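# Move the box beside the blue block into the tote

## Task

Find the cardboard box that sits beside the blue foam block and set it inside the tote near the door, fully within the tote with nothing sticking out past its rim. The other boxes must stay on their desks. The box must stay put without the robot holding it. The robot must not tip over or be left leaning, or the task fails.

## Robot and tools

ROBOT. TidyBot++: a mobile base 0.54 m long, 0.50 m wide and 0.38 m tall on four powered casters. It carries one seven-joint arm ending in a two-finger gripper. The shoulder sits 0.12 m ahead of the base centre and 0.68 m above the floor. At the start the arm is folded with the hand pointing down. The wrist reaches up to 0.08 m past the base front and the elbow up to 1.15 m high. Cameras: base_camera is fixed on the base (644x364 pinhole). wrist_camera is a fisheye on the hand (644x476) looking along the fingers. Calibration (K, distortion, T_world_to_cam) is given per camera and may be slightly off.

FRAMES. Base frame: origin on the floor below the base centre, x forward, y left, z up. hand_pose is reported in it: the point between the finger pads, with its z axis running out along the fingers and its y axis along the closing direction. It can be 1 to 2 cm wrong. The odometry frame is the base frame as it was at scene start. Heading is positive to the left, within -3.142 to 3.142. Odometry counts wheel turns, so slip looks like travel, and it drifts over many moves. base_tilt is in degrees, with forward and right positive when leaning that way. It has a fixed bias of about 1 degree.

execute_actions. Arguments: "actions", a list holding one action or none (none just reports state and images). "cameras", a list drawn from "base_camera", "wrist_camera", "all". Omitted, null or ["all"] gives both; [] gives none. An action may hold "base", "joints" or both, plus optional "speeds"; its motions start together.
- "base" has exactly one key, an offset from where the base last reported itself: translate_m (metres, forward positive, -2 to 2), strafe_m (metres, left positive, -2 to 2), or rotate_rad (radians, counter-clockwise from above positive, -6.3 to 6.3).
- "joints" sets absolute targets by name, in radians: joint_1_rad (any angle; positive turns the arm clockwise seen from above, opposite to rotate_rad), joint_2_rad (shoulder, -2.249 to 2.249), joint_3_rad (any), joint_4_rad (elbow, -2.579 to 2.579), joint_5_rad (any), joint_6_rad (wrist, -2.099 to 2.099), joint_7_rad (any; with the hand down, positive is counter-clockwise from above, and 1.57 opens the fingers toward left and right). gripper_pos runs 0 (open, pad gap about 85 mm) to 1 (closed); the gap is roughly 85 x (1 - gripper_pos) mm. Unbounded joints go the short way round, so turn them in steps below half a turn. Done tolerance: 0.039 for joints 1 to 4, 0.056 for 5 to 7, 0.03 for the gripper.
- "speeds" caps top speed for this action only: translate_m and strafe_m 0.05 to 0.5 m/s, rotate_rad 0.1 to 1.57 rad/s. The defaults are the maxima.
An unknown key or an out-of-range number rejects the whole call. A base move needing over 8.667 s is rejected, and no action runs beyond 15 s. A joint you omit may still be driving toward its earlier target.

ARM GEOMETRY. With joint_1_rad 0, joint_3_rad 3.14 and joint_5_rad 0, the arm moves in the vertical x-z plane. Measured from vertical (forward positive), the upper arm (0.42 m) is at joint_2_rad. The forearm (0.31 m) is at joint_2_rad - joint_4_rad, and the hand (0.31 m to the hand point) is at joint_2_rad - joint_4_rad - joint_6_rad. Forward reach from the shoulder is the sum of length x sin(angle); height is the sum of length x cos(angle). A downward-pointing hand reaches at most about 0.94 m high, and only close to the base. Closed fingertips reach about 20 mm past the hand point.

OTHER TOOLS. wait: seconds from 0 to 10. It commands nothing and returns state and images. zoom_image: camera ("base_camera" or "wrist_camera") and region [x0, y0, x1, y1] in pixels of that camera's latest full image, origin top-left, at most 504 by 504. read_manual: optional section, only "licences"; it moves nothing. finished_scene: scene, the integer number of the scene being closed. Call it only once the box rests in the tote on its own; it cannot be undone.

RESULT LINES. base_status and joint_status report how each motion ended. "done" means reached; for the base it only means the wheels turned the commanded amount. "off_target" means it rested short and may still push. After contact_stop or time_out the target is dropped and the joint or base holds where it stopped. A blocked base can report done while well short of its goal. "joint command not followed" with a "cause:" line means the arm targets were withheld, usually for self-collision; joint_status then shows not_followed. For the gripper at 1, done means empty, and off_target means something is held at the shown reading. on_its_own lists uncommanded motion. motor_effort gives percent of maximum, with the peak in brackets (noisy, with a fixed bias). "Motor temperatures" lists one value per arm joint. "pictures" names the images in order. ARM HIT means the arm struck the base or itself. A torque fault halts the arm and gripper for 10 s and skips the rest of the call; the base keeps going. MOTOR HOT appears from 60 °C. At 75 °C an OVER-TEMPERATURE FAULT lets the arm sink, and joints show limit_stop_at_motor_heat; resend targets.

PRACTICE. Friction leaves joints slightly off. To correct, send each joint last command + (wanted - read). When holding something, never command a joint to its own reading, or the arm may sag further. Loads make an outstretched arm droop. Check the hand's real position in the images. Do not drive while the arm is caught on something about 0.8 m or higher, since the robot can tip. Pulling or pushing on a raised hand can lift wheels; retract the arm or back off to right it. Avoid driving the base or arm into furniture, keep fingers clear of the floor, and keep the box from dropping or slamming. Loose objects may occasionally get nudged. The robot keeps its last command while you think.

Each tool is called after ">>>" as name(argument=value, ...) on one line, values as JSON.

## Session

>>> execute_actions(actions=[])

Scene clock: 0.00 s.
Motor temperatures (°C, as the motors report them): [32 30 25 28 35 33 34]
base_odometry: x=+0.000 y=+0.000 heading=+0.000 (m, m, rad; odometry frame)
base_tilt: forward=+0.1 right=-0.3 (deg)
base_status: not commanded
joint_positions: joint_1_rad=+0.023 joint_2_rad=-0.312 joint_3_rad=+3.126 joint_4_rad=-2.537 joint_5_rad=-0.003 joint_6_rad=-0.825 joint_7_rad=+1.533 gripper_pos=+0.000
joint_status: not commanded
motor_effort: joint_1_rad=+0 joint_2_rad=-3 joint_3_rad=-1 joint_4_rad=+16 joint_5_rad=-1 joint_6_rad=+1 joint_7_rad=-1 (%)
hand_pose: x=+0.2676 y=+0.0002 z=+0.5809 quat_wxyz=(+0.001, +0.999, -0.024, +0.046) (m; base frame)
pictures: base_camera, wrist_camera
Images, in order (width x height): base_camera 644x364, wrist_camera 644x476.

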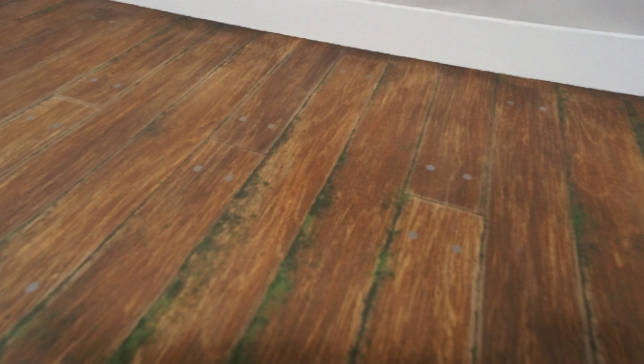

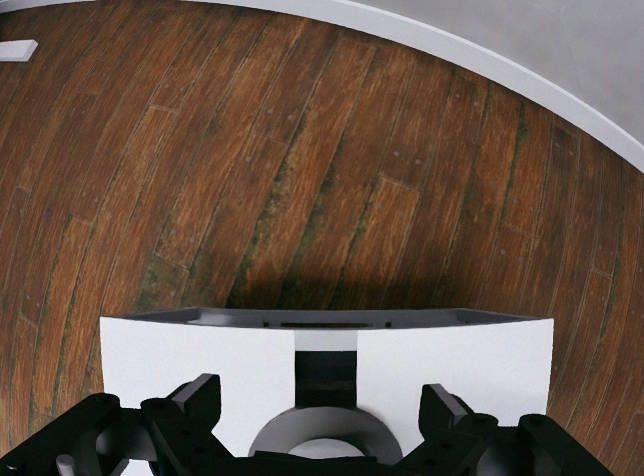

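>>> execute_actions(actions=[{"joints":{"joint_2_rad":-0.6,"joint_4_rad":-2.0,"joint_6_rad":-0.5},"base":{"rotate_rad":1.6}}])

>>> execute_actions(actions=[{"base":{"rotate_rad":1.6}}])

>>> execute_actions(actions=[{"base":{"rotate_rad":1.6}}])

Scene clock: 2.97 s.
Motor temperatures (°C, as the motors report them): [32 30 25 28 35 33 34]
base_odometry: x=+0.000 y=+0.000 heading=+1.598 (m, m, rad; odometry frame)
base_tilt: forward=+0.1 right=-0.2 (deg)
base_status: done
joint_positions: joint_1_rad=+0.023 joint_2_rad=-0.581 joint_3_rad=+3.126 joint_4_rad=-2.007 joint_5_rad=-0.003 joint_6_rad=-0.528 joint_7_rad=+1.533 gripper_pos=+0.000
joint_status: all done
motor_effort: joint_1_rad=+0(1) joint_2_rad=-1(5) joint_3_rad=+0(2) joint_4_rad=+25(24) joint_5_rad=-1(2) joint_6_rad=+8(8) joint_7_rad=-1(1) (%)
hand_pose: x=+0.4878 y=+0.0004 z=+0.9623 quat_wxyz=(-0.006, +0.829, -0.018, +0.559) (m; base frame)
pictures: base_camera, wrist_camera
camera_calibration (this result's frames):
wrist_camera: T_world_to_cam=[[0.00542428, -0.999979, 0.00355582, -0.00707083], [-0.336275, -0.00517285, -0.94175, 1.13478], [0.941748, 0.00391259, -0.336296, -0.00799574], [0, 0, 0, 1]] pos_world=[0.389166, -0.00116935, 1.06602]
Images, in order (width x height): base_camera 644x364, wrist_camera 644x476.

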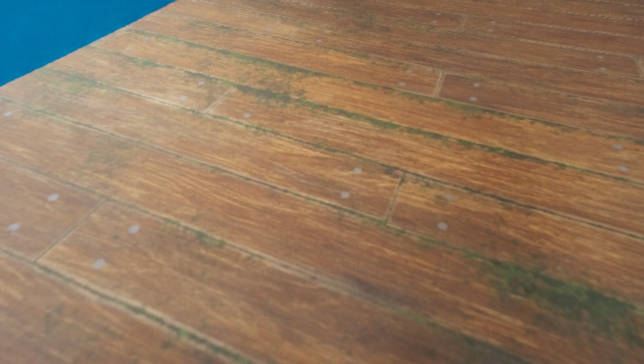

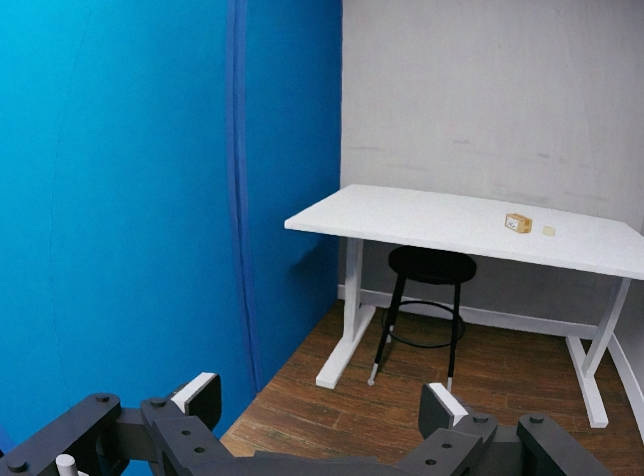

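Scene clock: 5.27 s.
Motor temperatures (°C, as the motors report them): [32 30 25 28 35 33 34]
base_odometry: x=+0.000 y=+0.000 heading=-3.087 (m, m, rad; odometry frame)
base_tilt: forward=+0.1 right=-0.2 (deg)
base_status: done
joint_positions: joint_1_rad=+0.023 joint_2_rad=-0.581 joint_3_rad=+3.126 joint_4_rad=-2.007 joint_5_rad=-0.003 joint_6_rad=-0.528 joint_7_rad=+1.533 gripper_pos=+0.000
joint_status: not commanded
motor_effort: joint_1_rad=+0(2) joint_2_rad=-1(3) joint_3_rad=+0(0) joint_4_rad=+25(25) joint_5_rad=-1(2) joint_6_rad=+8(8) joint_7_rad=-1(1) (%)
hand_pose: x=+0.4878 y=+0.0004 z=+0.9623 quat_wxyz=(-0.006, +0.829, -0.018, +0.559) (m; base frame)
pictures: base_camera, wrist_camera
camera_calibration (this result's frames):
wrist_camera: T_world_to_cam=[[0.00547408, -0.999979, 0.00355594, -0.00707681], [-0.336274, -0.00518971, -0.94175, 1.13478], [0.941748, 0.00395944, -0.336296, -0.00799565], [0, 0, 0, 1]] pos_world=[0.389166, -0.00115583, 1.06602]
Images, in order (width x height): base_camera 644x364, wrist_camera 644x476.

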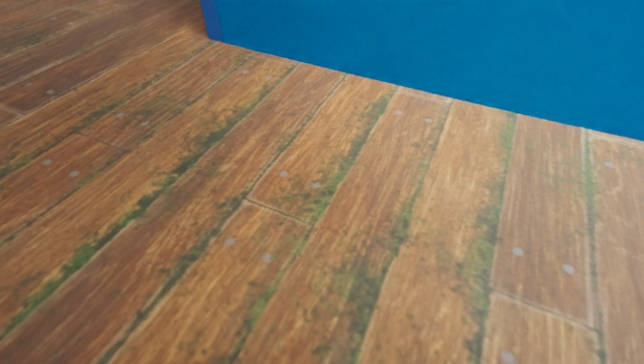

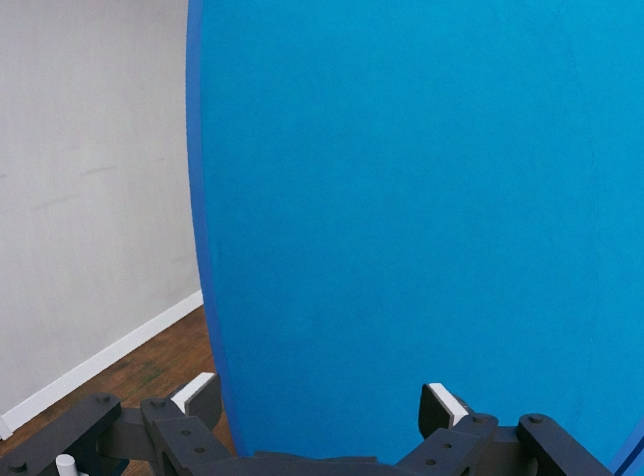

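Scene clock: 7.57 s.
Motor temperatures (°C, as the motors report them): [32 30 25 28 35 33 34]
base_odometry: x=+0.000 y=+0.000 heading=-1.488 (m, m, rad; odometry frame)
base_tilt: forward=+0.1 right=-0.2 (deg)
base_status: done
joint_positions: joint_1_rad=+0.023 joint_2_rad=-0.581 joint_3_rad=+3.126 joint_4_rad=-2.007 joint_5_rad=-0.003 joint_6_rad=-0.528 joint_7_rad=+1.533 gripper_pos=+0.000
joint_status: not commanded
motor_effort: joint_1_rad=+0(1) joint_2_rad=-2(3) joint_3_rad=+0(1) joint_4_rad=+24(25) joint_5_rad=-2(2) joint_6_rad=+8(7) joint_7_rad=-1(1) (%)
hand_pose: x=+0.4878 y=+0.0004 z=+0.9623 quat_wxyz=(-0.006, +0.829, -0.018, +0.559) (m; base frame)
pictures: base_camera, wrist_camera
camera_calibration (this result's frames):
wrist_camera: T_world_to_cam=[[0.0055199, -0.999978, 0.00355577, -0.00708217], [-0.336274, -0.00520495, -0.94175, 1.13478], [0.941748, 0.00400265, -0.336296, -0.00799574], [0, 0, 0, 1]] pos_world=[0.389166, -0.00114353, 1.06602]
Images, in order (width x height): base_camera 644x364, wrist_camera 644x476.

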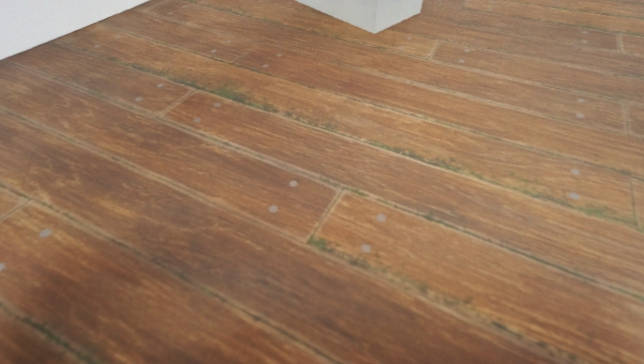

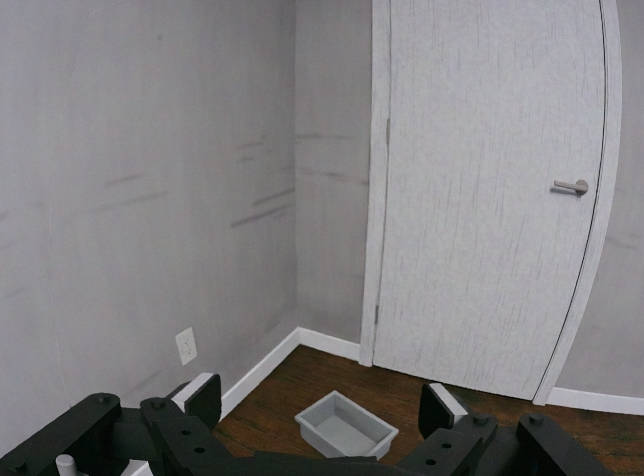

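>>> execute_actions(actions=[{"base":{"rotate_rad":-0.92}}])

>>> execute_actions(actions=[{"base":{"translate_m":1.15},"joints":{"joint_1_rad":0.9}}])

Scene clock: 11.50 s.
Motor temperatures (°C, as the motors report them): [32 30 25 28 35 33 34]
base_odometry: x=+0.000 y=+0.000 heading=-2.407 (m, m, rad; odometry frame)
base_tilt: forward=+0.1 right=-0.2 (deg)
base_status: done
joint_positions: joint_1_rad=+0.023 joint_2_rad=-0.581 joint_3_rad=+3.126 joint_4_rad=-2.007 joint_5_rad=-0.003 joint_6_rad=-0.528 joint_7_rad=+1.533 gripper_pos=+0.000
joint_status: not commanded
motor_effort: joint_1_rad=+0(1) joint_2_rad=-2(3) joint_3_rad=-1(1) joint_4_rad=+24(25) joint_5_rad=-2(1) joint_6_rad=+7(8) joint_7_rad=-1(1) (%)
hand_pose: x=+0.4878 y=+0.0002 z=+0.9623 quat_wxyz=(-0.005, +0.829, -0.018, +0.559) (m; base frame)
pictures: base_camera, wrist_camera
camera_calibration (this result's frames):
wrist_camera: T_world_to_cam=[[0.00478158, -0.999982, 0.00356486, -0.00700061], [-0.336274, -0.00496522, -0.941751, 1.13478], [0.941752, 0.00330429, -0.336291, -0.00800092], [0, 0, 0, 1]] pos_world=[0.389165, -0.00133961, 1.06602]
Images, in order (width x height): base_camera 644x364, wrist_camera 644x476.

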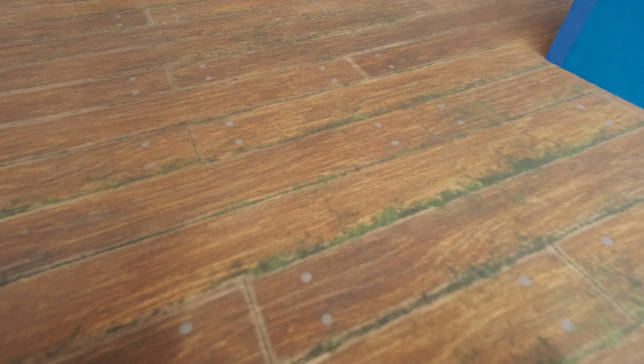

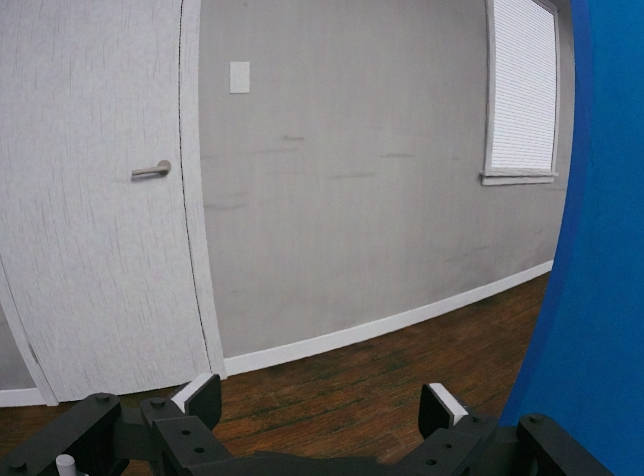

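Scene clock: 15.17 s.
Motor temperatures (°C, as the motors report them): [32 30 25 28 35 33 34]
base_odometry: x=-0.855 y=-0.770 heading=-2.408 (m, m, rad; odometry frame)
base_tilt: forward=+0.1 right=-0.2 (deg)
base_status: done
joint_positions: joint_1_rad=+0.891 joint_2_rad=-0.587 joint_3_rad=+3.126 joint_4_rad=-2.007 joint_5_rad=-0.003 joint_6_rad=-0.528 joint_7_rad=+1.533 gripper_pos=+0.000
joint_status: all done
motor_effort: joint_1_rad=+0(2) joint_2_rad=-1(4) joint_3_rad=-1(1) joint_4_rad=+25(25) joint_5_rad=-1(1) joint_6_rad=+8(8) joint_7_rad=-1(1) (%)
hand_pose: x=+0.3565 y=-0.2798 z=+0.9649 quat_wxyz=(+0.231, +0.742, -0.364, +0.512) (m; base frame)
pictures: base_camera, wrist_camera
camera_calibration (this result's frames):
wrist_camera: T_world_to_cam=[[-0.759599, -0.650381, 0.00375459, 0.0838294], [-0.217174, 0.248194, -0.944053, 1.12226], [0.613062, -0.717917, -0.329774, 0.0265428], [0, 0, 0, 1]] pos_world=[0.291129, -0.204961, 1.06791]
Images, in order (width x height): base_camera 644x364, wrist_camera 644x476.

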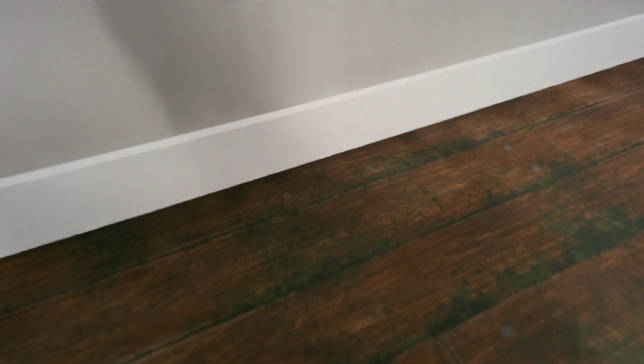

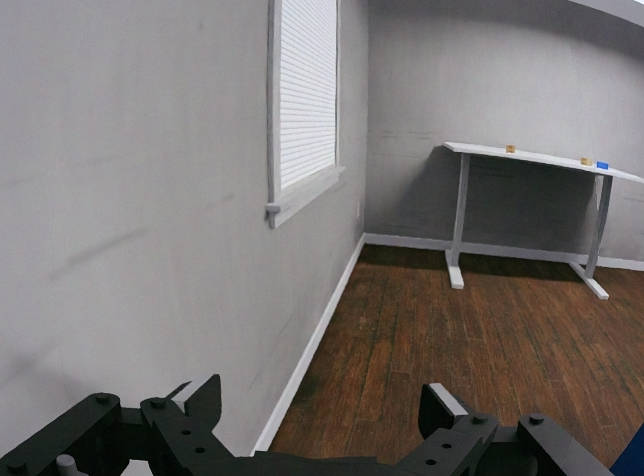

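>>> execute_actions(actions=[{"base":{"rotate_rad":-1.055},"joints":{"joint_1_rad":0.0}}])

>>> execute_actions(actions=[{"base":{"translate_m":1.5},"joints":{"joint_1_rad":0.5}}])

Scene clock: 17.67 s.
Motor temperatures (°C, as the motors report them): [32 30 25 28 35 33 34]
base_odometry: x=-0.855 y=-0.770 heading=+2.822 (m, m, rad; odometry frame)
base_tilt: forward=+0.1 right=-0.2 (deg)
base_status: done
joint_positions: joint_1_rad=+0.008 joint_2_rad=-0.587 joint_3_rad=+3.126 joint_4_rad=-2.007 joint_5_rad=-0.003 joint_6_rad=-0.528 joint_7_rad=+1.533 gripper_pos=+0.000
joint_status: all done
motor_effort: joint_1_rad=+0(1) joint_2_rad=-1(2) joint_3_rad=+0(0) joint_4_rad=+25(25) joint_5_rad=-1(1) joint_6_rad=+8(8) joint_7_rad=+0(1) (%)
hand_pose: x=+0.4859 y=+0.0058 z=+0.9649 quat_wxyz=(-0.010, +0.827, -0.012, +0.562) (m; base frame)
pictures: base_camera, wrist_camera
camera_calibration (this result's frames):
wrist_camera: T_world_to_cam=[[0.019883, -0.999795, 0.0037555, -0.0089298], [-0.329606, -0.0101011, -0.944065, 1.13565], [0.943909, 0.017533, -0.329739, -0.0128607], [0, 0, 0, 1]] pos_world=[0.386633, 0.00276875, 1.06792]
Images, in order (width x height): base_camera 644x364, wrist_camera 644x476.

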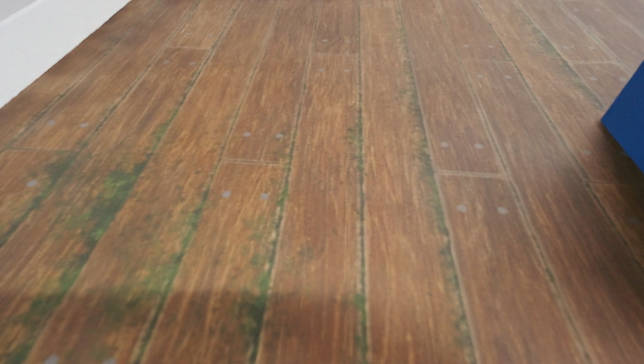

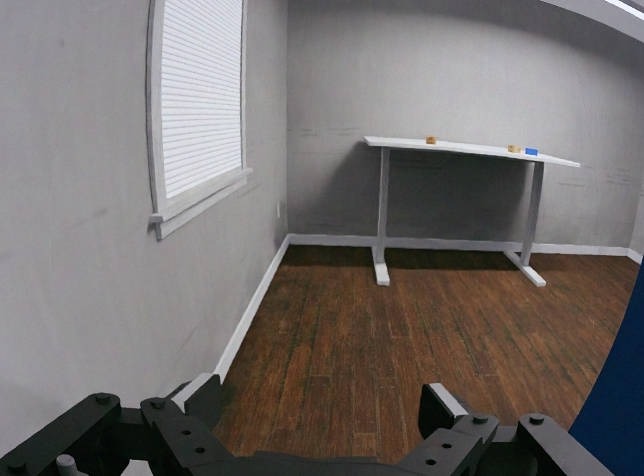

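Scene clock: 22.03 s.
Motor temperatures (°C, as the motors report them): [32 30 25 28 35 33 34]
base_odometry: x=-2.278 y=-0.297 heading=+2.821 (m, m, rad; odometry frame)
base_tilt: forward=+0.1 right=-0.2 (deg)
base_status: done
joint_positions: joint_1_rad=+0.491 joint_2_rad=-0.590 joint_3_rad=+3.126 joint_4_rad=-2.007 joint_5_rad=-0.003 joint_6_rad=-0.527 joint_7_rad=+1.533 gripper_pos=+0.000
joint_status: all done
motor_effort: joint_1_rad=+0(1) joint_2_rad=+0(4) joint_3_rad=-2(1) joint_4_rad=+24(25) joint_5_rad=-2(1) joint_6_rad=+8(8) joint_7_rad=-1(1) (%)
hand_pose: x=+0.4460 y=-0.1648 z=+0.9663 quat_wxyz=(+0.125, +0.799, -0.209, +0.550) (m; base frame)
pictures: base_camera, wrist_camera
camera_calibration (this result's frames):
wrist_camera: T_world_to_cam=[[-0.446341, -0.894854, 0.00384991, 0.0464835], [-0.293644, 0.142399, -0.945249, 1.13228], [0.845312, -0.423034, -0.326327, -0.00364294], [0, 0, 0, 1]] pos_world=[0.356315, -0.121181, 1.06892]
Images, in order (width x height): base_camera 644x364, wrist_camera 644x476.

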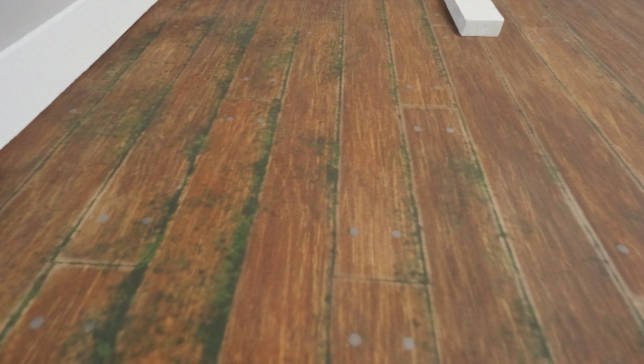

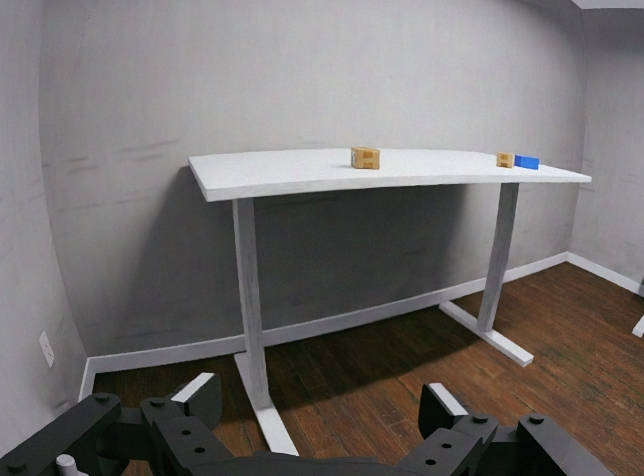

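>>> execute_actions(actions=[{"base":{"strafe_m":-1.27},"joints":{"joint_1_rad":0.0,"joint_6_rad":-0.35,"joint_7_rad":1.6}}])

>>> execute_actions(actions=[{"base":{"translate_m":0.3}}])

Scene clock: 26.80 s.
Motor temperatures (°C, as the motors report them): [32 30 25 28 35 33 34]
base_odometry: x=-1.880 y=+0.909 heading=+2.822 (m, m, rad; odometry frame)
base_tilt: forward=+0.1 right=-0.2 (deg)
base_status: done
joint_positions: joint_1_rad=+0.009 joint_2_rad=-0.591 joint_3_rad=+3.126 joint_4_rad=-2.006 joint_5_rad=-0.003 joint_6_rad=-0.382 joint_7_rad=+1.575 gripper_pos=+0.000
joint_status: all done
motor_effort: joint_1_rad=+0(1) joint_2_rad=-1(3) joint_3_rad=-1(1) joint_4_rad=+24(25) joint_5_rad=-1(1) joint_6_rad=+8(9) joint_7_rad=-1(1) (%)
hand_pose: x=+0.4984 y=+0.0059 z=+1.0097 quat_wxyz=(+0.002, +0.783, +0.005, +0.622) (m; base frame)
pictures: base_camera, wrist_camera
camera_calibration (this result's frames):
wrist_camera: T_world_to_cam=[[0.0291702, -0.998443, 0.0475383, -0.0580209], [-0.185196, -0.0521335, -0.981318, 1.14793], [0.982269, 0.0198213, -0.186429, -0.173681], [0, 0, 0, 1]] pos_world=[0.384886, 0.00535741, 1.09686]
Images, in order (width x height): base_camera 644x364, wrist_camera 644x476.

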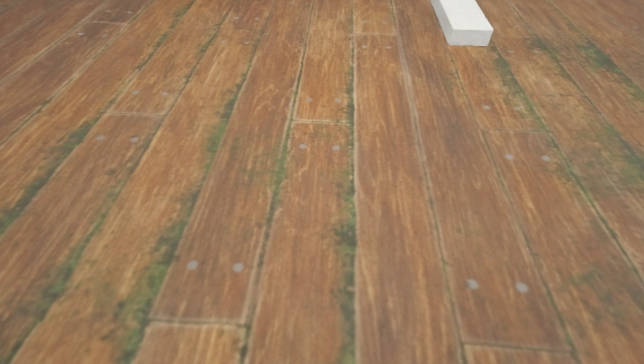

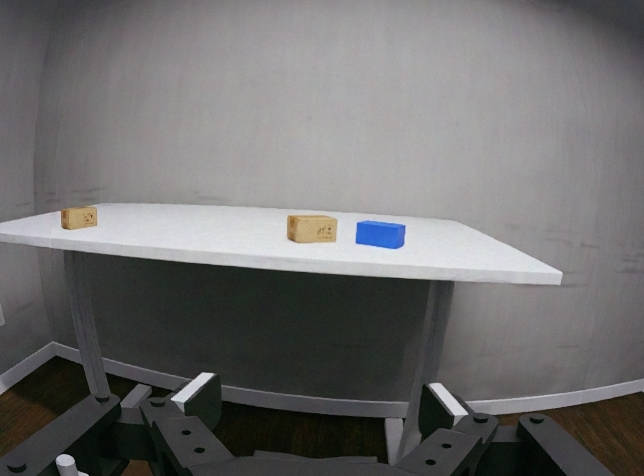

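Scene clock: 28.70 s.
Motor temperatures (°C, as the motors report them): [32 30 25 28 35 33 34]
base_odometry: x=-2.164 y=+1.004 heading=+2.821 (m, m, rad; odometry frame)
base_tilt: forward=+0.1 right=-0.2 (deg)
base_status: done
joint_positions: joint_1_rad=+0.008 joint_2_rad=-0.592 joint_3_rad=+3.126 joint_4_rad=-2.006 joint_5_rad=-0.003 joint_6_rad=-0.379 joint_7_rad=+1.575 gripper_pos=+0.000
joint_status: not commanded
motor_effort: joint_1_rad=+0(0) joint_2_rad=-2(5) joint_3_rad=+0(0) joint_4_rad=+25(26) joint_5_rad=-2(2) joint_6_rad=+8(9) joint_7_rad=-1(1) (%)
hand_pose: x=+0.4983 y=+0.0061 z=+1.0114 quat_wxyz=(+0.002, +0.781, +0.005, +0.624) (m; base frame)
pictures: base_camera, wrist_camera
camera_calibration (this result's frames):
wrist_camera: T_world_to_cam=[[0.029252, -0.998435, 0.0476734, -0.0581531], [-0.180414, -0.0521842, -0.982206, 1.1481], [0.983156, 0.0201305, -0.181658, -0.178499], [0, 0, 0, 1]] pos_world=[0.384327, 0.00544378, 1.09801]
Images, in order (width x height): base_camera 644x364, wrist_camera 644x476.

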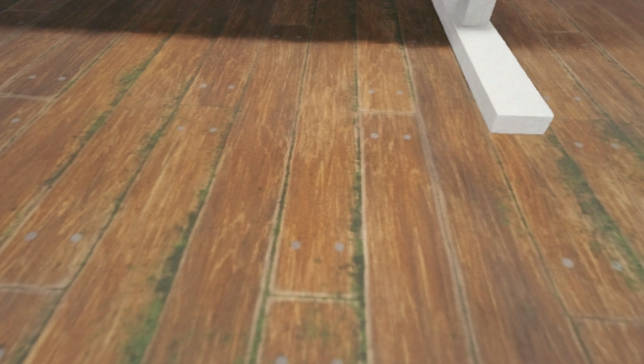

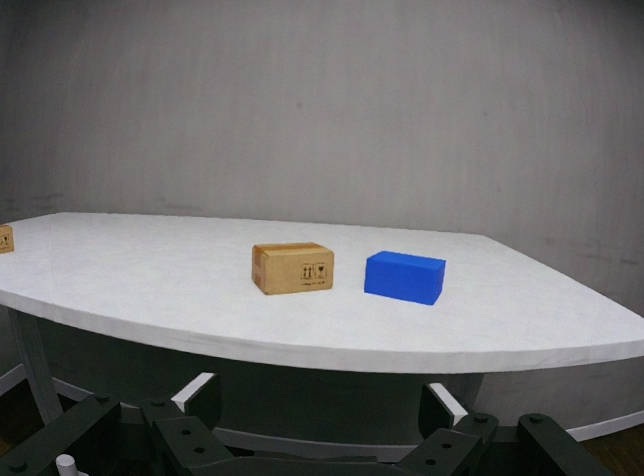

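>>> zoom_image(camera="wrist_camera", region=[230, 220, 470, 380])

Region (230, 220, 470, 380) of wrist_camera's 644x476 image, scaled by 2.100.

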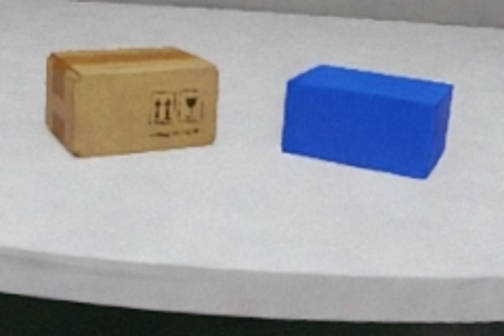

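>>> execute_actions(actions=[{"base":{"rotate_rad":-1.0}}], cameras=[])

>>> execute_actions(actions=[{"base":{"translate_m":-0.47},"joints":{"joint_2_rad":0.0,"joint_4_rad":-1.45,"joint_6_rad":-0.45}}])

>>> execute_actions(actions=[{"base":{"strafe_m":0.5}}])

Scene clock: 34.90 s.
Motor temperatures (°C, as the motors report them): [32 30 25 28 35 33 34]
base_odometry: x=-2.164 y=+1.004 heading=+1.823 (m, m, rad; odometry frame)
base_tilt: forward=+0.1 right=-0.2 (deg)
base_status: done
joint_positions: joint_1_rad=+0.007 joint_2_rad=-0.592 joint_3_rad=+3.126 joint_4_rad=-2.006 joint_5_rad=-0.003 joint_6_rad=-0.379 joint_7_rad=+1.575 gripper_pos=+0.000
joint_status: not commanded
motor_effort: joint_1_rad=+0(1) joint_2_rad=-1(2) joint_3_rad=-1(1) joint_4_rad=+25(25) joint_5_rad=-2(2) joint_6_rad=+8(8) joint_7_rad=-1(1) (%)
hand_pose: x=+0.4983 y=+0.0066 z=+1.0116 quat_wxyz=(+0.002, +0.781, +0.006, +0.625) (m; base frame)
pictures: none
No camera images: the call's "cameras" was empty. Leave "cameras" out to get every camera's image.

Scene clock: 37.37 s.
Motor temperatures (°C, as the motors report them): [32 30 25 28 35 33 34]
base_odometry: x=-2.048 y=+0.549 heading=+1.822 (m, m, rad; odometry frame)
base_tilt: forward=+0.1 right=-0.2 (deg)
base_status: done
joint_positions: joint_1_rad=+0.007 joint_2_rad=-0.020 joint_3_rad=+3.126 joint_4_rad=-1.461 joint_5_rad=-0.003 joint_6_rad=-0.419 joint_7_rad=+1.575 gripper_pos=+0.000
joint_status: all done
motor_effort: joint_1_rad=+0(0) joint_2_rad=-21(22) joint_3_rad=-1(0) joint_4_rad=+25(25) joint_5_rad=-2(2) joint_6_rad=+8(9) joint_7_rad=-1(1) (%)
hand_pose: x=+0.7205 y=+0.0067 z=+1.0540 quat_wxyz=(-0.002, +0.802, +0.004, +0.598) (m; base frame)
pictures: base_camera, wrist_camera
camera_calibration (this result's frames):
wrist_camera: T_world_to_cam=[[0.0358721, -0.998645, 0.0377024, -0.0603041], [-0.245986, -0.0453894, -0.96821, 1.26257], [0.968609, 0.0254575, -0.247281, -0.309679], [0, 0, 0, 1]] pos_world=[0.612697, 0.00496867, 1.14813]
Images, in order (width x height): base_camera 644x364, wrist_camera 644x476.

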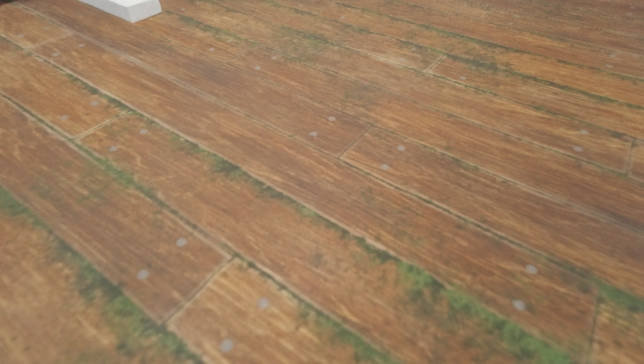

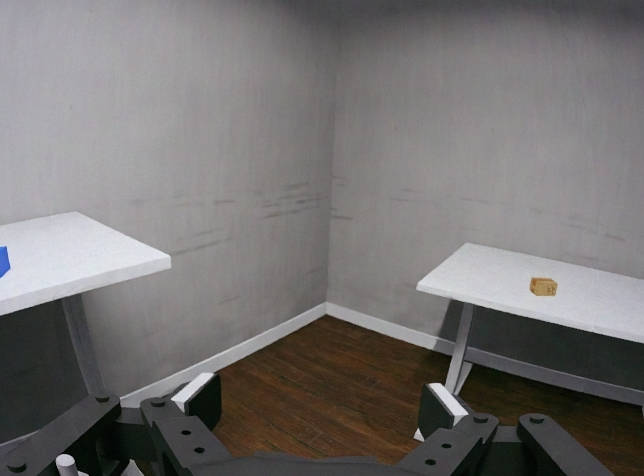

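Scene clock: 39.70 s.
Motor temperatures (°C, as the motors report them): [32 30 25 28 35 33 34]
base_odometry: x=-2.532 y=+0.424 heading=+1.823 (m, m, rad; odometry frame)
base_tilt: forward=+0.1 right=-0.2 (deg)
base_status: done
joint_positions: joint_1_rad=-0.001 joint_2_rad=-0.019 joint_3_rad=+3.126 joint_4_rad=-1.461 joint_5_rad=-0.003 joint_6_rad=-0.420 joint_7_rad=+1.575 gripper_pos=+0.000
joint_status: not commanded
motor_effort: joint_1_rad=+0(4) joint_2_rad=-21(23) joint_3_rad=-1(5) joint_4_rad=+24(25) joint_5_rad=-2(2) joint_6_rad=+8(8) joint_7_rad=-1(1) (%)
hand_pose: x=+0.7207 y=+0.0118 z=+1.0538 quat_wxyz=(-0.005, +0.802, +0.008, +0.597) (m; base frame)
pictures: base_camera, wrist_camera
camera_calibration (this result's frames):
wrist_camera: T_world_to_cam=[[0.0443657, -0.998305, 0.0376704, -0.0613012], [-0.246357, -0.0474758, -0.968016, 1.26271], [0.968163, 0.0336664, -0.248046, -0.308981], [0, 0, 0, 1]] pos_world=[0.612941, 0.00915313, 1.14799]
Images, in order (width x height): base_camera 644x364, wrist_camera 644x476.

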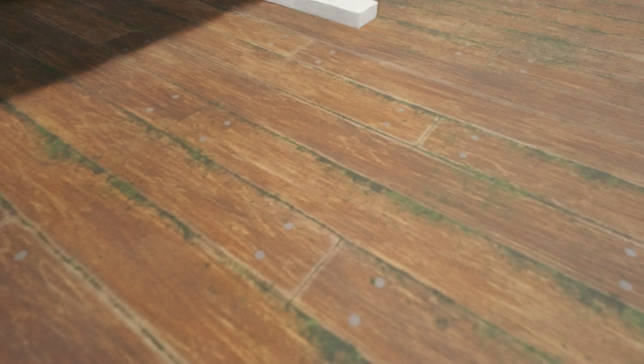

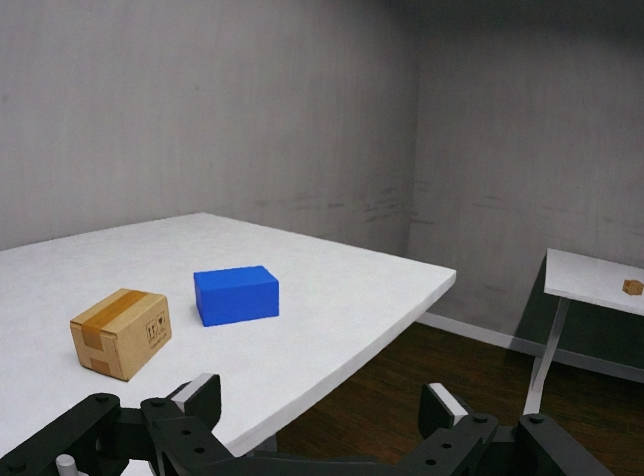

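>>> execute_actions(actions=[{"base":{"strafe_m":0.19},"joints":{"joint_6_rad":-0.55},"speeds":{"strafe_m":0.2}}])

Scene clock: 41.63 s.
Motor temperatures (°C, as the motors report them): [32 30 25 28 35 33 34]
base_odometry: x=-2.716 y=+0.376 heading=+1.823 (m, m, rad; odometry frame)
base_tilt: forward=+0.1 right=-0.2 (deg)
base_status: done
joint_positions: joint_1_rad=-0.001 joint_2_rad=-0.017 joint_3_rad=+3.126 joint_4_rad=-1.457 joint_5_rad=-0.003 joint_6_rad=-0.529 joint_7_rad=+1.575 gripper_pos=+0.000
joint_status: all done
motor_effort: joint_1_rad=+1(2) joint_2_rad=-21(22) joint_3_rad=-1(3) joint_4_rad=+25(26) joint_5_rad=-1(2) joint_6_rad=+8(8) joint_7_rad=+0(1) (%)
hand_pose: x=+0.7101 y=+0.0112 z=+1.0229 quat_wxyz=(-0.004, +0.833, +0.008, +0.553) (m; base frame)
pictures: base_camera, wrist_camera
camera_calibration (this result's frames):
wrist_camera: T_world_to_cam=[[0.0477029, -0.998267, 0.0344689, -0.0593472], [-0.348797, -0.0489836, -0.935917, 1.27007], [0.935983, 0.0326233, -0.35053, -0.178745], [0, 0, 0, 1]] pos_world=[0.61313, 0.00879945, 1.12807]
Images, in order (width x height): base_camera 644x364, wrist_camera 644x476.

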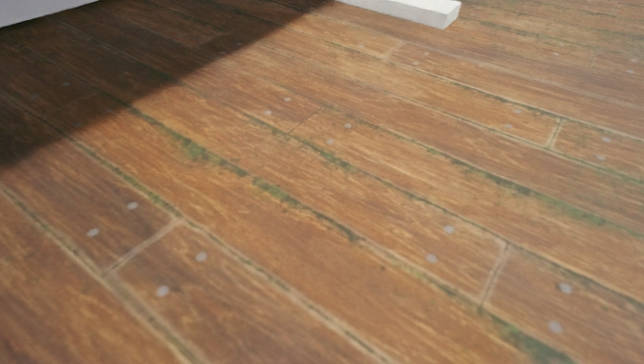

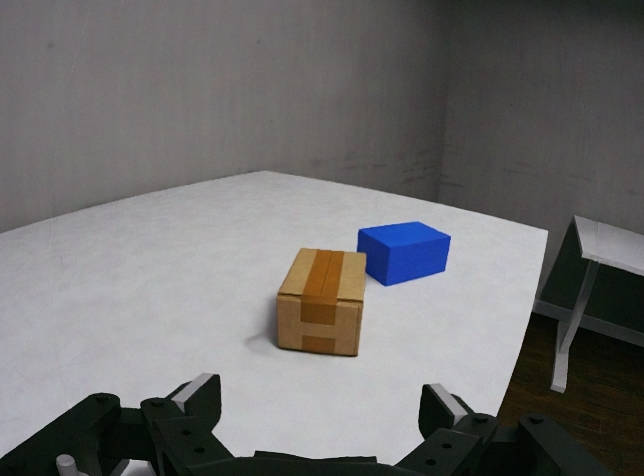

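>>> execute_actions(actions=[{"base":{"translate_m":0.07},"joints":{"joint_4_rad":-1.51},"speeds":{"translate_m":0.1}}])

Scene clock: 43.53 s.
Motor temperatures (°C, as the motors report them): [32 30 25 28 35 33 34]
base_odometry: x=-2.734 y=+0.444 heading=+1.823 (m, m, rad; odometry frame)
base_tilt: forward=+0.1 right=-0.2 (deg)
base_status: done
joint_positions: joint_1_rad=-0.001 joint_2_rad=-0.009 joint_3_rad=+3.126 joint_4_rad=-1.505 joint_5_rad=-0.003 joint_6_rad=-0.529 joint_7_rad=+1.575 gripper_pos=+0.000
joint_status: all done
motor_effort: joint_1_rad=+0(1) joint_2_rad=-21(24) joint_3_rad=-2(2) joint_4_rad=+25(26) joint_5_rad=-1(2) joint_6_rad=+7(8) joint_7_rad=-1(1) (%)
hand_pose: x=+0.7083 y=+0.0111 z=+0.9893 quat_wxyz=(-0.004, +0.848, +0.008, +0.530) (m; base frame)
pictures: base_camera, wrist_camera
camera_calibration (this result's frames):
wrist_camera: T_world_to_cam=[[0.049574, -0.998242, 0.0324861, -0.0575496], [-0.401017, -0.0496832, -0.914722, 1.25405], [0.914728, 0.032319, -0.402775, -0.122035], [0, 0, 0, 1]] pos_world=[0.617378, 0.0088009, 1.09983]
Images, in order (width x height): base_camera 644x364, wrist_camera 644x476.

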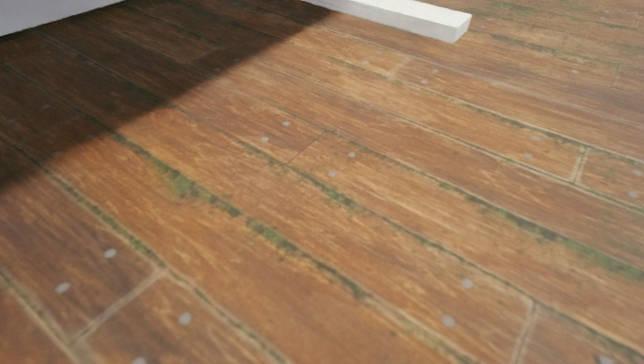

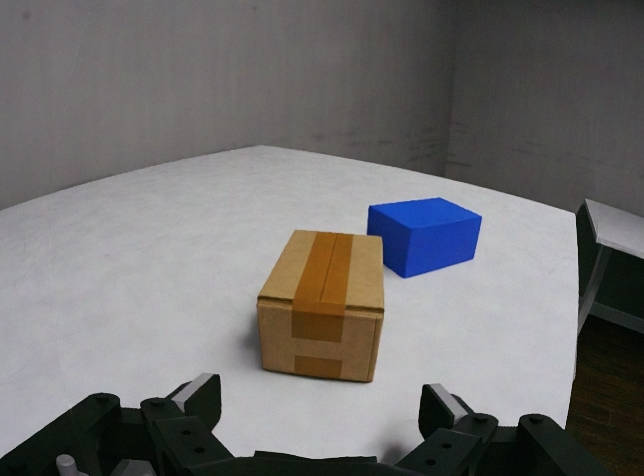

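>>> execute_actions(actions=[{"base":{"translate_m":0.07},"speeds":{"translate_m":0.07}}], cameras=["wrist_camera"])

Scene clock: 45.87 s.
Motor temperatures (°C, as the motors report them): [32 30 25 28 35 33 34]
base_odometry: x=-2.752 y=+0.512 heading=+1.824 (m, m, rad; odometry frame)
base_tilt: forward=+0.1 right=-0.2 (deg)
base_status: done
joint_positions: joint_1_rad=-0.001 joint_2_rad=-0.006 joint_3_rad=+3.126 joint_4_rad=-1.505 joint_5_rad=-0.003 joint_6_rad=-0.529 joint_7_rad=+1.575 gripper_pos=+0.000
joint_status: not commanded
motor_effort: joint_1_rad=+0(2) joint_2_rad=-21(24) joint_3_rad=-1(1) joint_4_rad=+24(25) joint_5_rad=-1(1) joint_6_rad=+7(8) joint_7_rad=-1(1) (%)
hand_pose: x=+0.7090 y=+0.0111 z=+0.9880 quat_wxyz=(-0.004, +0.849, +0.008, +0.529) (m; base frame)
pictures: wrist_camera
camera_calibration (this result's frames):
wrist_camera: T_world_to_cam=[[0.0496449, -0.998242, 0.0323792, -0.0574849], [-0.403012, -0.0496844, -0.913845, 1.25369], [0.913847, 0.0323186, -0.40477, -0.120564], [0, 0, 0, 1]] pos_world=[0.618283, 0.00880146, 1.09874]
Images, in order (width x height): wrist_camera 644x476.

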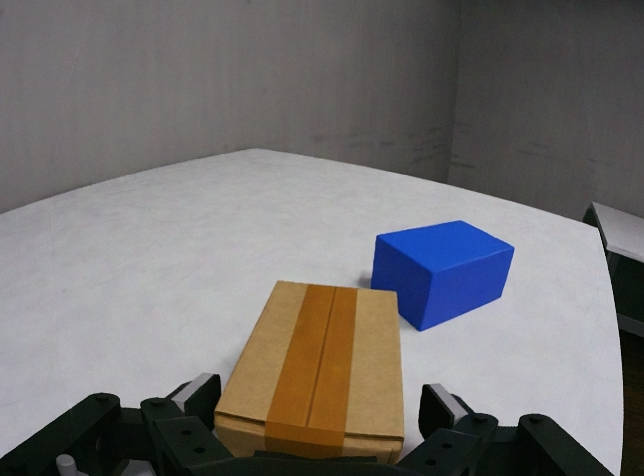

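>>> execute_actions(actions=[{"base":{"translate_m":0.018},"speeds":{"translate_m":0.05}}], cameras=[])

>>> execute_actions(actions=[{"joints":{"gripper_pos":1.0}}], cameras=["wrist_camera"])

Scene clock: 47.17 s.
Motor temperatures (°C, as the motors report them): [32 30 25 28 35 33 34]
base_odometry: x=-2.757 y=+0.530 heading=+1.824 (m, m, rad; odometry frame)
base_tilt: forward=+0.2 right=-0.2 (deg)
base_status: done
joint_positions: joint_1_rad=-0.001 joint_2_rad=-0.006 joint_3_rad=+3.126 joint_4_rad=-1.505 joint_5_rad=-0.003 joint_6_rad=-0.529 joint_7_rad=+1.575 gripper_pos=+0.000
joint_status: not commanded
motor_effort: joint_1_rad=+0(2) joint_2_rad=-22(25) joint_3_rad=-1(0) joint_4_rad=+25(25) joint_5_rad=-2(2) joint_6_rad=+7(8) joint_7_rad=-1(1) (%)
hand_pose: x=+0.7090 y=+0.0111 z=+0.9880 quat_wxyz=(-0.004, +0.849, +0.008, +0.529) (m; base frame)
pictures: none
No camera images: the call's "cameras" was empty. Leave "cameras" out to get every camera's image.

Scene clock: 48.27 s.
Motor temperatures (°C, as the motors report them): [32 30 25 28 35 33 34]
base_odometry: x=-2.757 y=+0.530 heading=+1.824 (m, m, rad; odometry frame)
base_tilt: forward=+0.1 right=-0.1 (deg)
base_status: not commanded
joint_positions: joint_1_rad=-0.001 joint_2_rad=-0.007 joint_3_rad=+3.126 joint_4_rad=-1.503 joint_5_rad=-0.003 joint_6_rad=-0.529 joint_7_rad=+1.576 gripper_pos=+0.347
joint_status: gripper_pos off_target (ended at +0.347, target +1.000)
motor_effort: joint_1_rad=+0(1) joint_2_rad=-20(23) joint_3_rad=+0(2) joint_4_rad=+24(26) joint_5_rad=-2(2) joint_6_rad=+7(8) joint_7_rad=-1(1) (%)
hand_pose: x=+0.7089 y=+0.0111 z=+0.9897 quat_wxyz=(-0.004, +0.848, +0.008, +0.530) (m; base frame)
pictures: wrist_camera
camera_calibration (this result's frames):
wrist_camera: T_world_to_cam=[[0.0498009, -0.998214, 0.0329929, -0.0582488], [-0.400452, -0.0502191, -0.91494, 1.25443], [0.914963, 0.0323528, -0.402238, -0.123117], [0, 0, 0, 1]] pos_world=[0.617888, 0.00883482, 1.10013]
Images, in order (width x height): wrist_camera 644x476.

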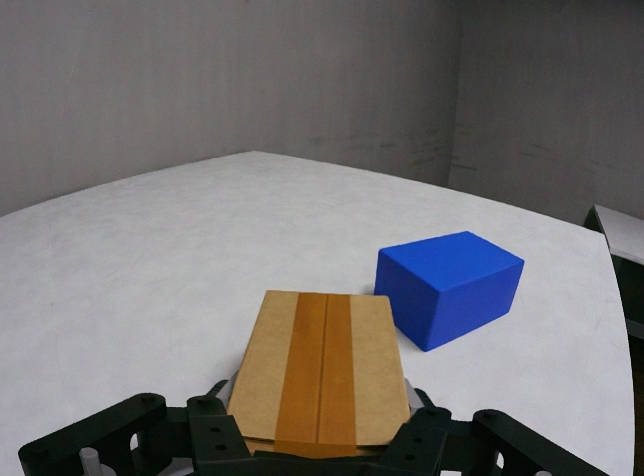

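>>> execute_actions(actions=[{"joints":{"joint_4_rad":-1.38}}], cameras=["wrist_camera"])

>>> execute_actions(actions=[{"joints":{"joint_2_rad":-0.6,"joint_4_rad":-1.9},"base":{"strafe_m":-0.35}}])

Scene clock: 50.20 s.
Motor temperatures (°C, as the motors report them): [32 30 25 28 35 33 34]
base_odometry: x=-2.757 y=+0.530 heading=+1.824 (m, m, rad; odometry frame)
base_tilt: forward=+0.1 right=-0.2 (deg)
base_status: not commanded
joint_positions: joint_1_rad=-0.001 joint_2_rad=-0.004 joint_3_rad=+3.126 joint_4_rad=-1.389 joint_5_rad=-0.003 joint_6_rad=-0.529 joint_7_rad=+1.576 gripper_pos=+0.347
joint_status: all done
motor_effort: joint_1_rad=+0(0) joint_2_rad=-22(25) joint_3_rad=-1(1) joint_4_rad=+26(28) joint_5_rad=-2(1) joint_6_rad=+9(9) joint_7_rad=-1(1) (%)
hand_pose: x=+0.7193 y=+0.0113 z=+1.0556 quat_wxyz=(-0.004, +0.818, +0.008, +0.576) (m; base frame)
pictures: wrist_camera
camera_calibration (this result's frames):
wrist_camera: T_world_to_cam=[[0.0459801, -0.998276, 0.0364717, -0.0617149], [-0.297423, -0.0485354, -0.953511, 1.28552], [0.953638, 0.032995, -0.299142, -0.242777], [0, 0, 0, 1]] pos_world=[0.616702, 0.008795, 1.15538]
Images, in order (width x height): wrist_camera 644x476.

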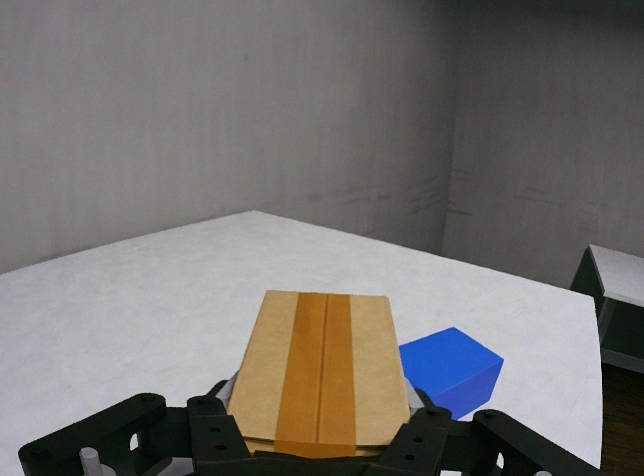

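Scene clock: 52.23 s.
Motor temperatures (°C, as the motors report them): [32 30 25 28 35 33 34]
base_odometry: x=-2.418 y=+0.617 heading=+1.825 (m, m, rad; odometry frame)
base_tilt: forward=+0.1 right=-0.2 (deg)
base_status: done
joint_positions: joint_1_rad=-0.001 joint_2_rad=-0.582 joint_3_rad=+3.126 joint_4_rad=-1.895 joint_5_rad=-0.003 joint_6_rad=-0.529 joint_7_rad=+1.576 gripper_pos=+0.347
joint_status: all done
motor_effort: joint_1_rad=+0(3) joint_2_rad=-2(24) joint_3_rad=+0(2) joint_4_rad=+25(26) joint_5_rad=-2(2) joint_6_rad=+9(9) joint_7_rad=-1(1) (%)
hand_pose: x=+0.4913 y=+0.0097 z=+1.0299 quat_wxyz=(+0.000, +0.796, +0.009, +0.605) (m; base frame)
pictures: base_camera, wrist_camera
camera_calibration (this result's frames):
wrist_camera: T_world_to_cam=[[0.0410699, -0.998058, 0.0468299, -0.0600943], [-0.22765, -0.0549838, -0.972189, 1.17808], [0.972877, 0.0292669, -0.229466, -0.114146], [0, 0, 0, 1]] pos_world=[0.381707, 0.00813826, 1.12194]
Images, in order (width x height): base_camera 644x364, wrist_camera 644x476.

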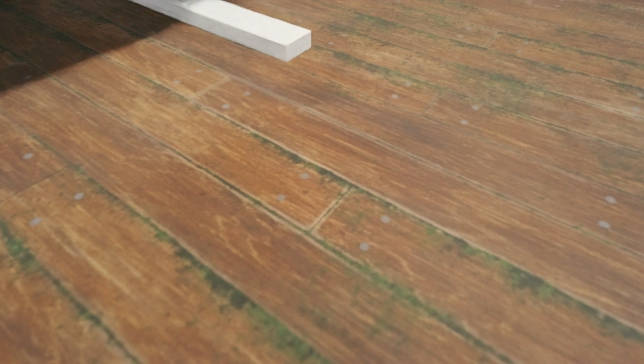

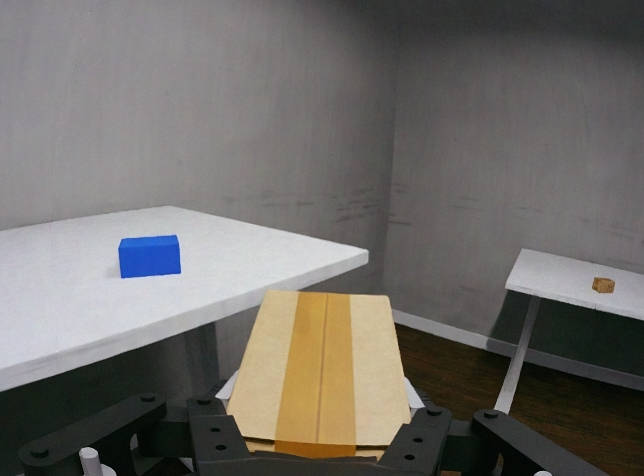

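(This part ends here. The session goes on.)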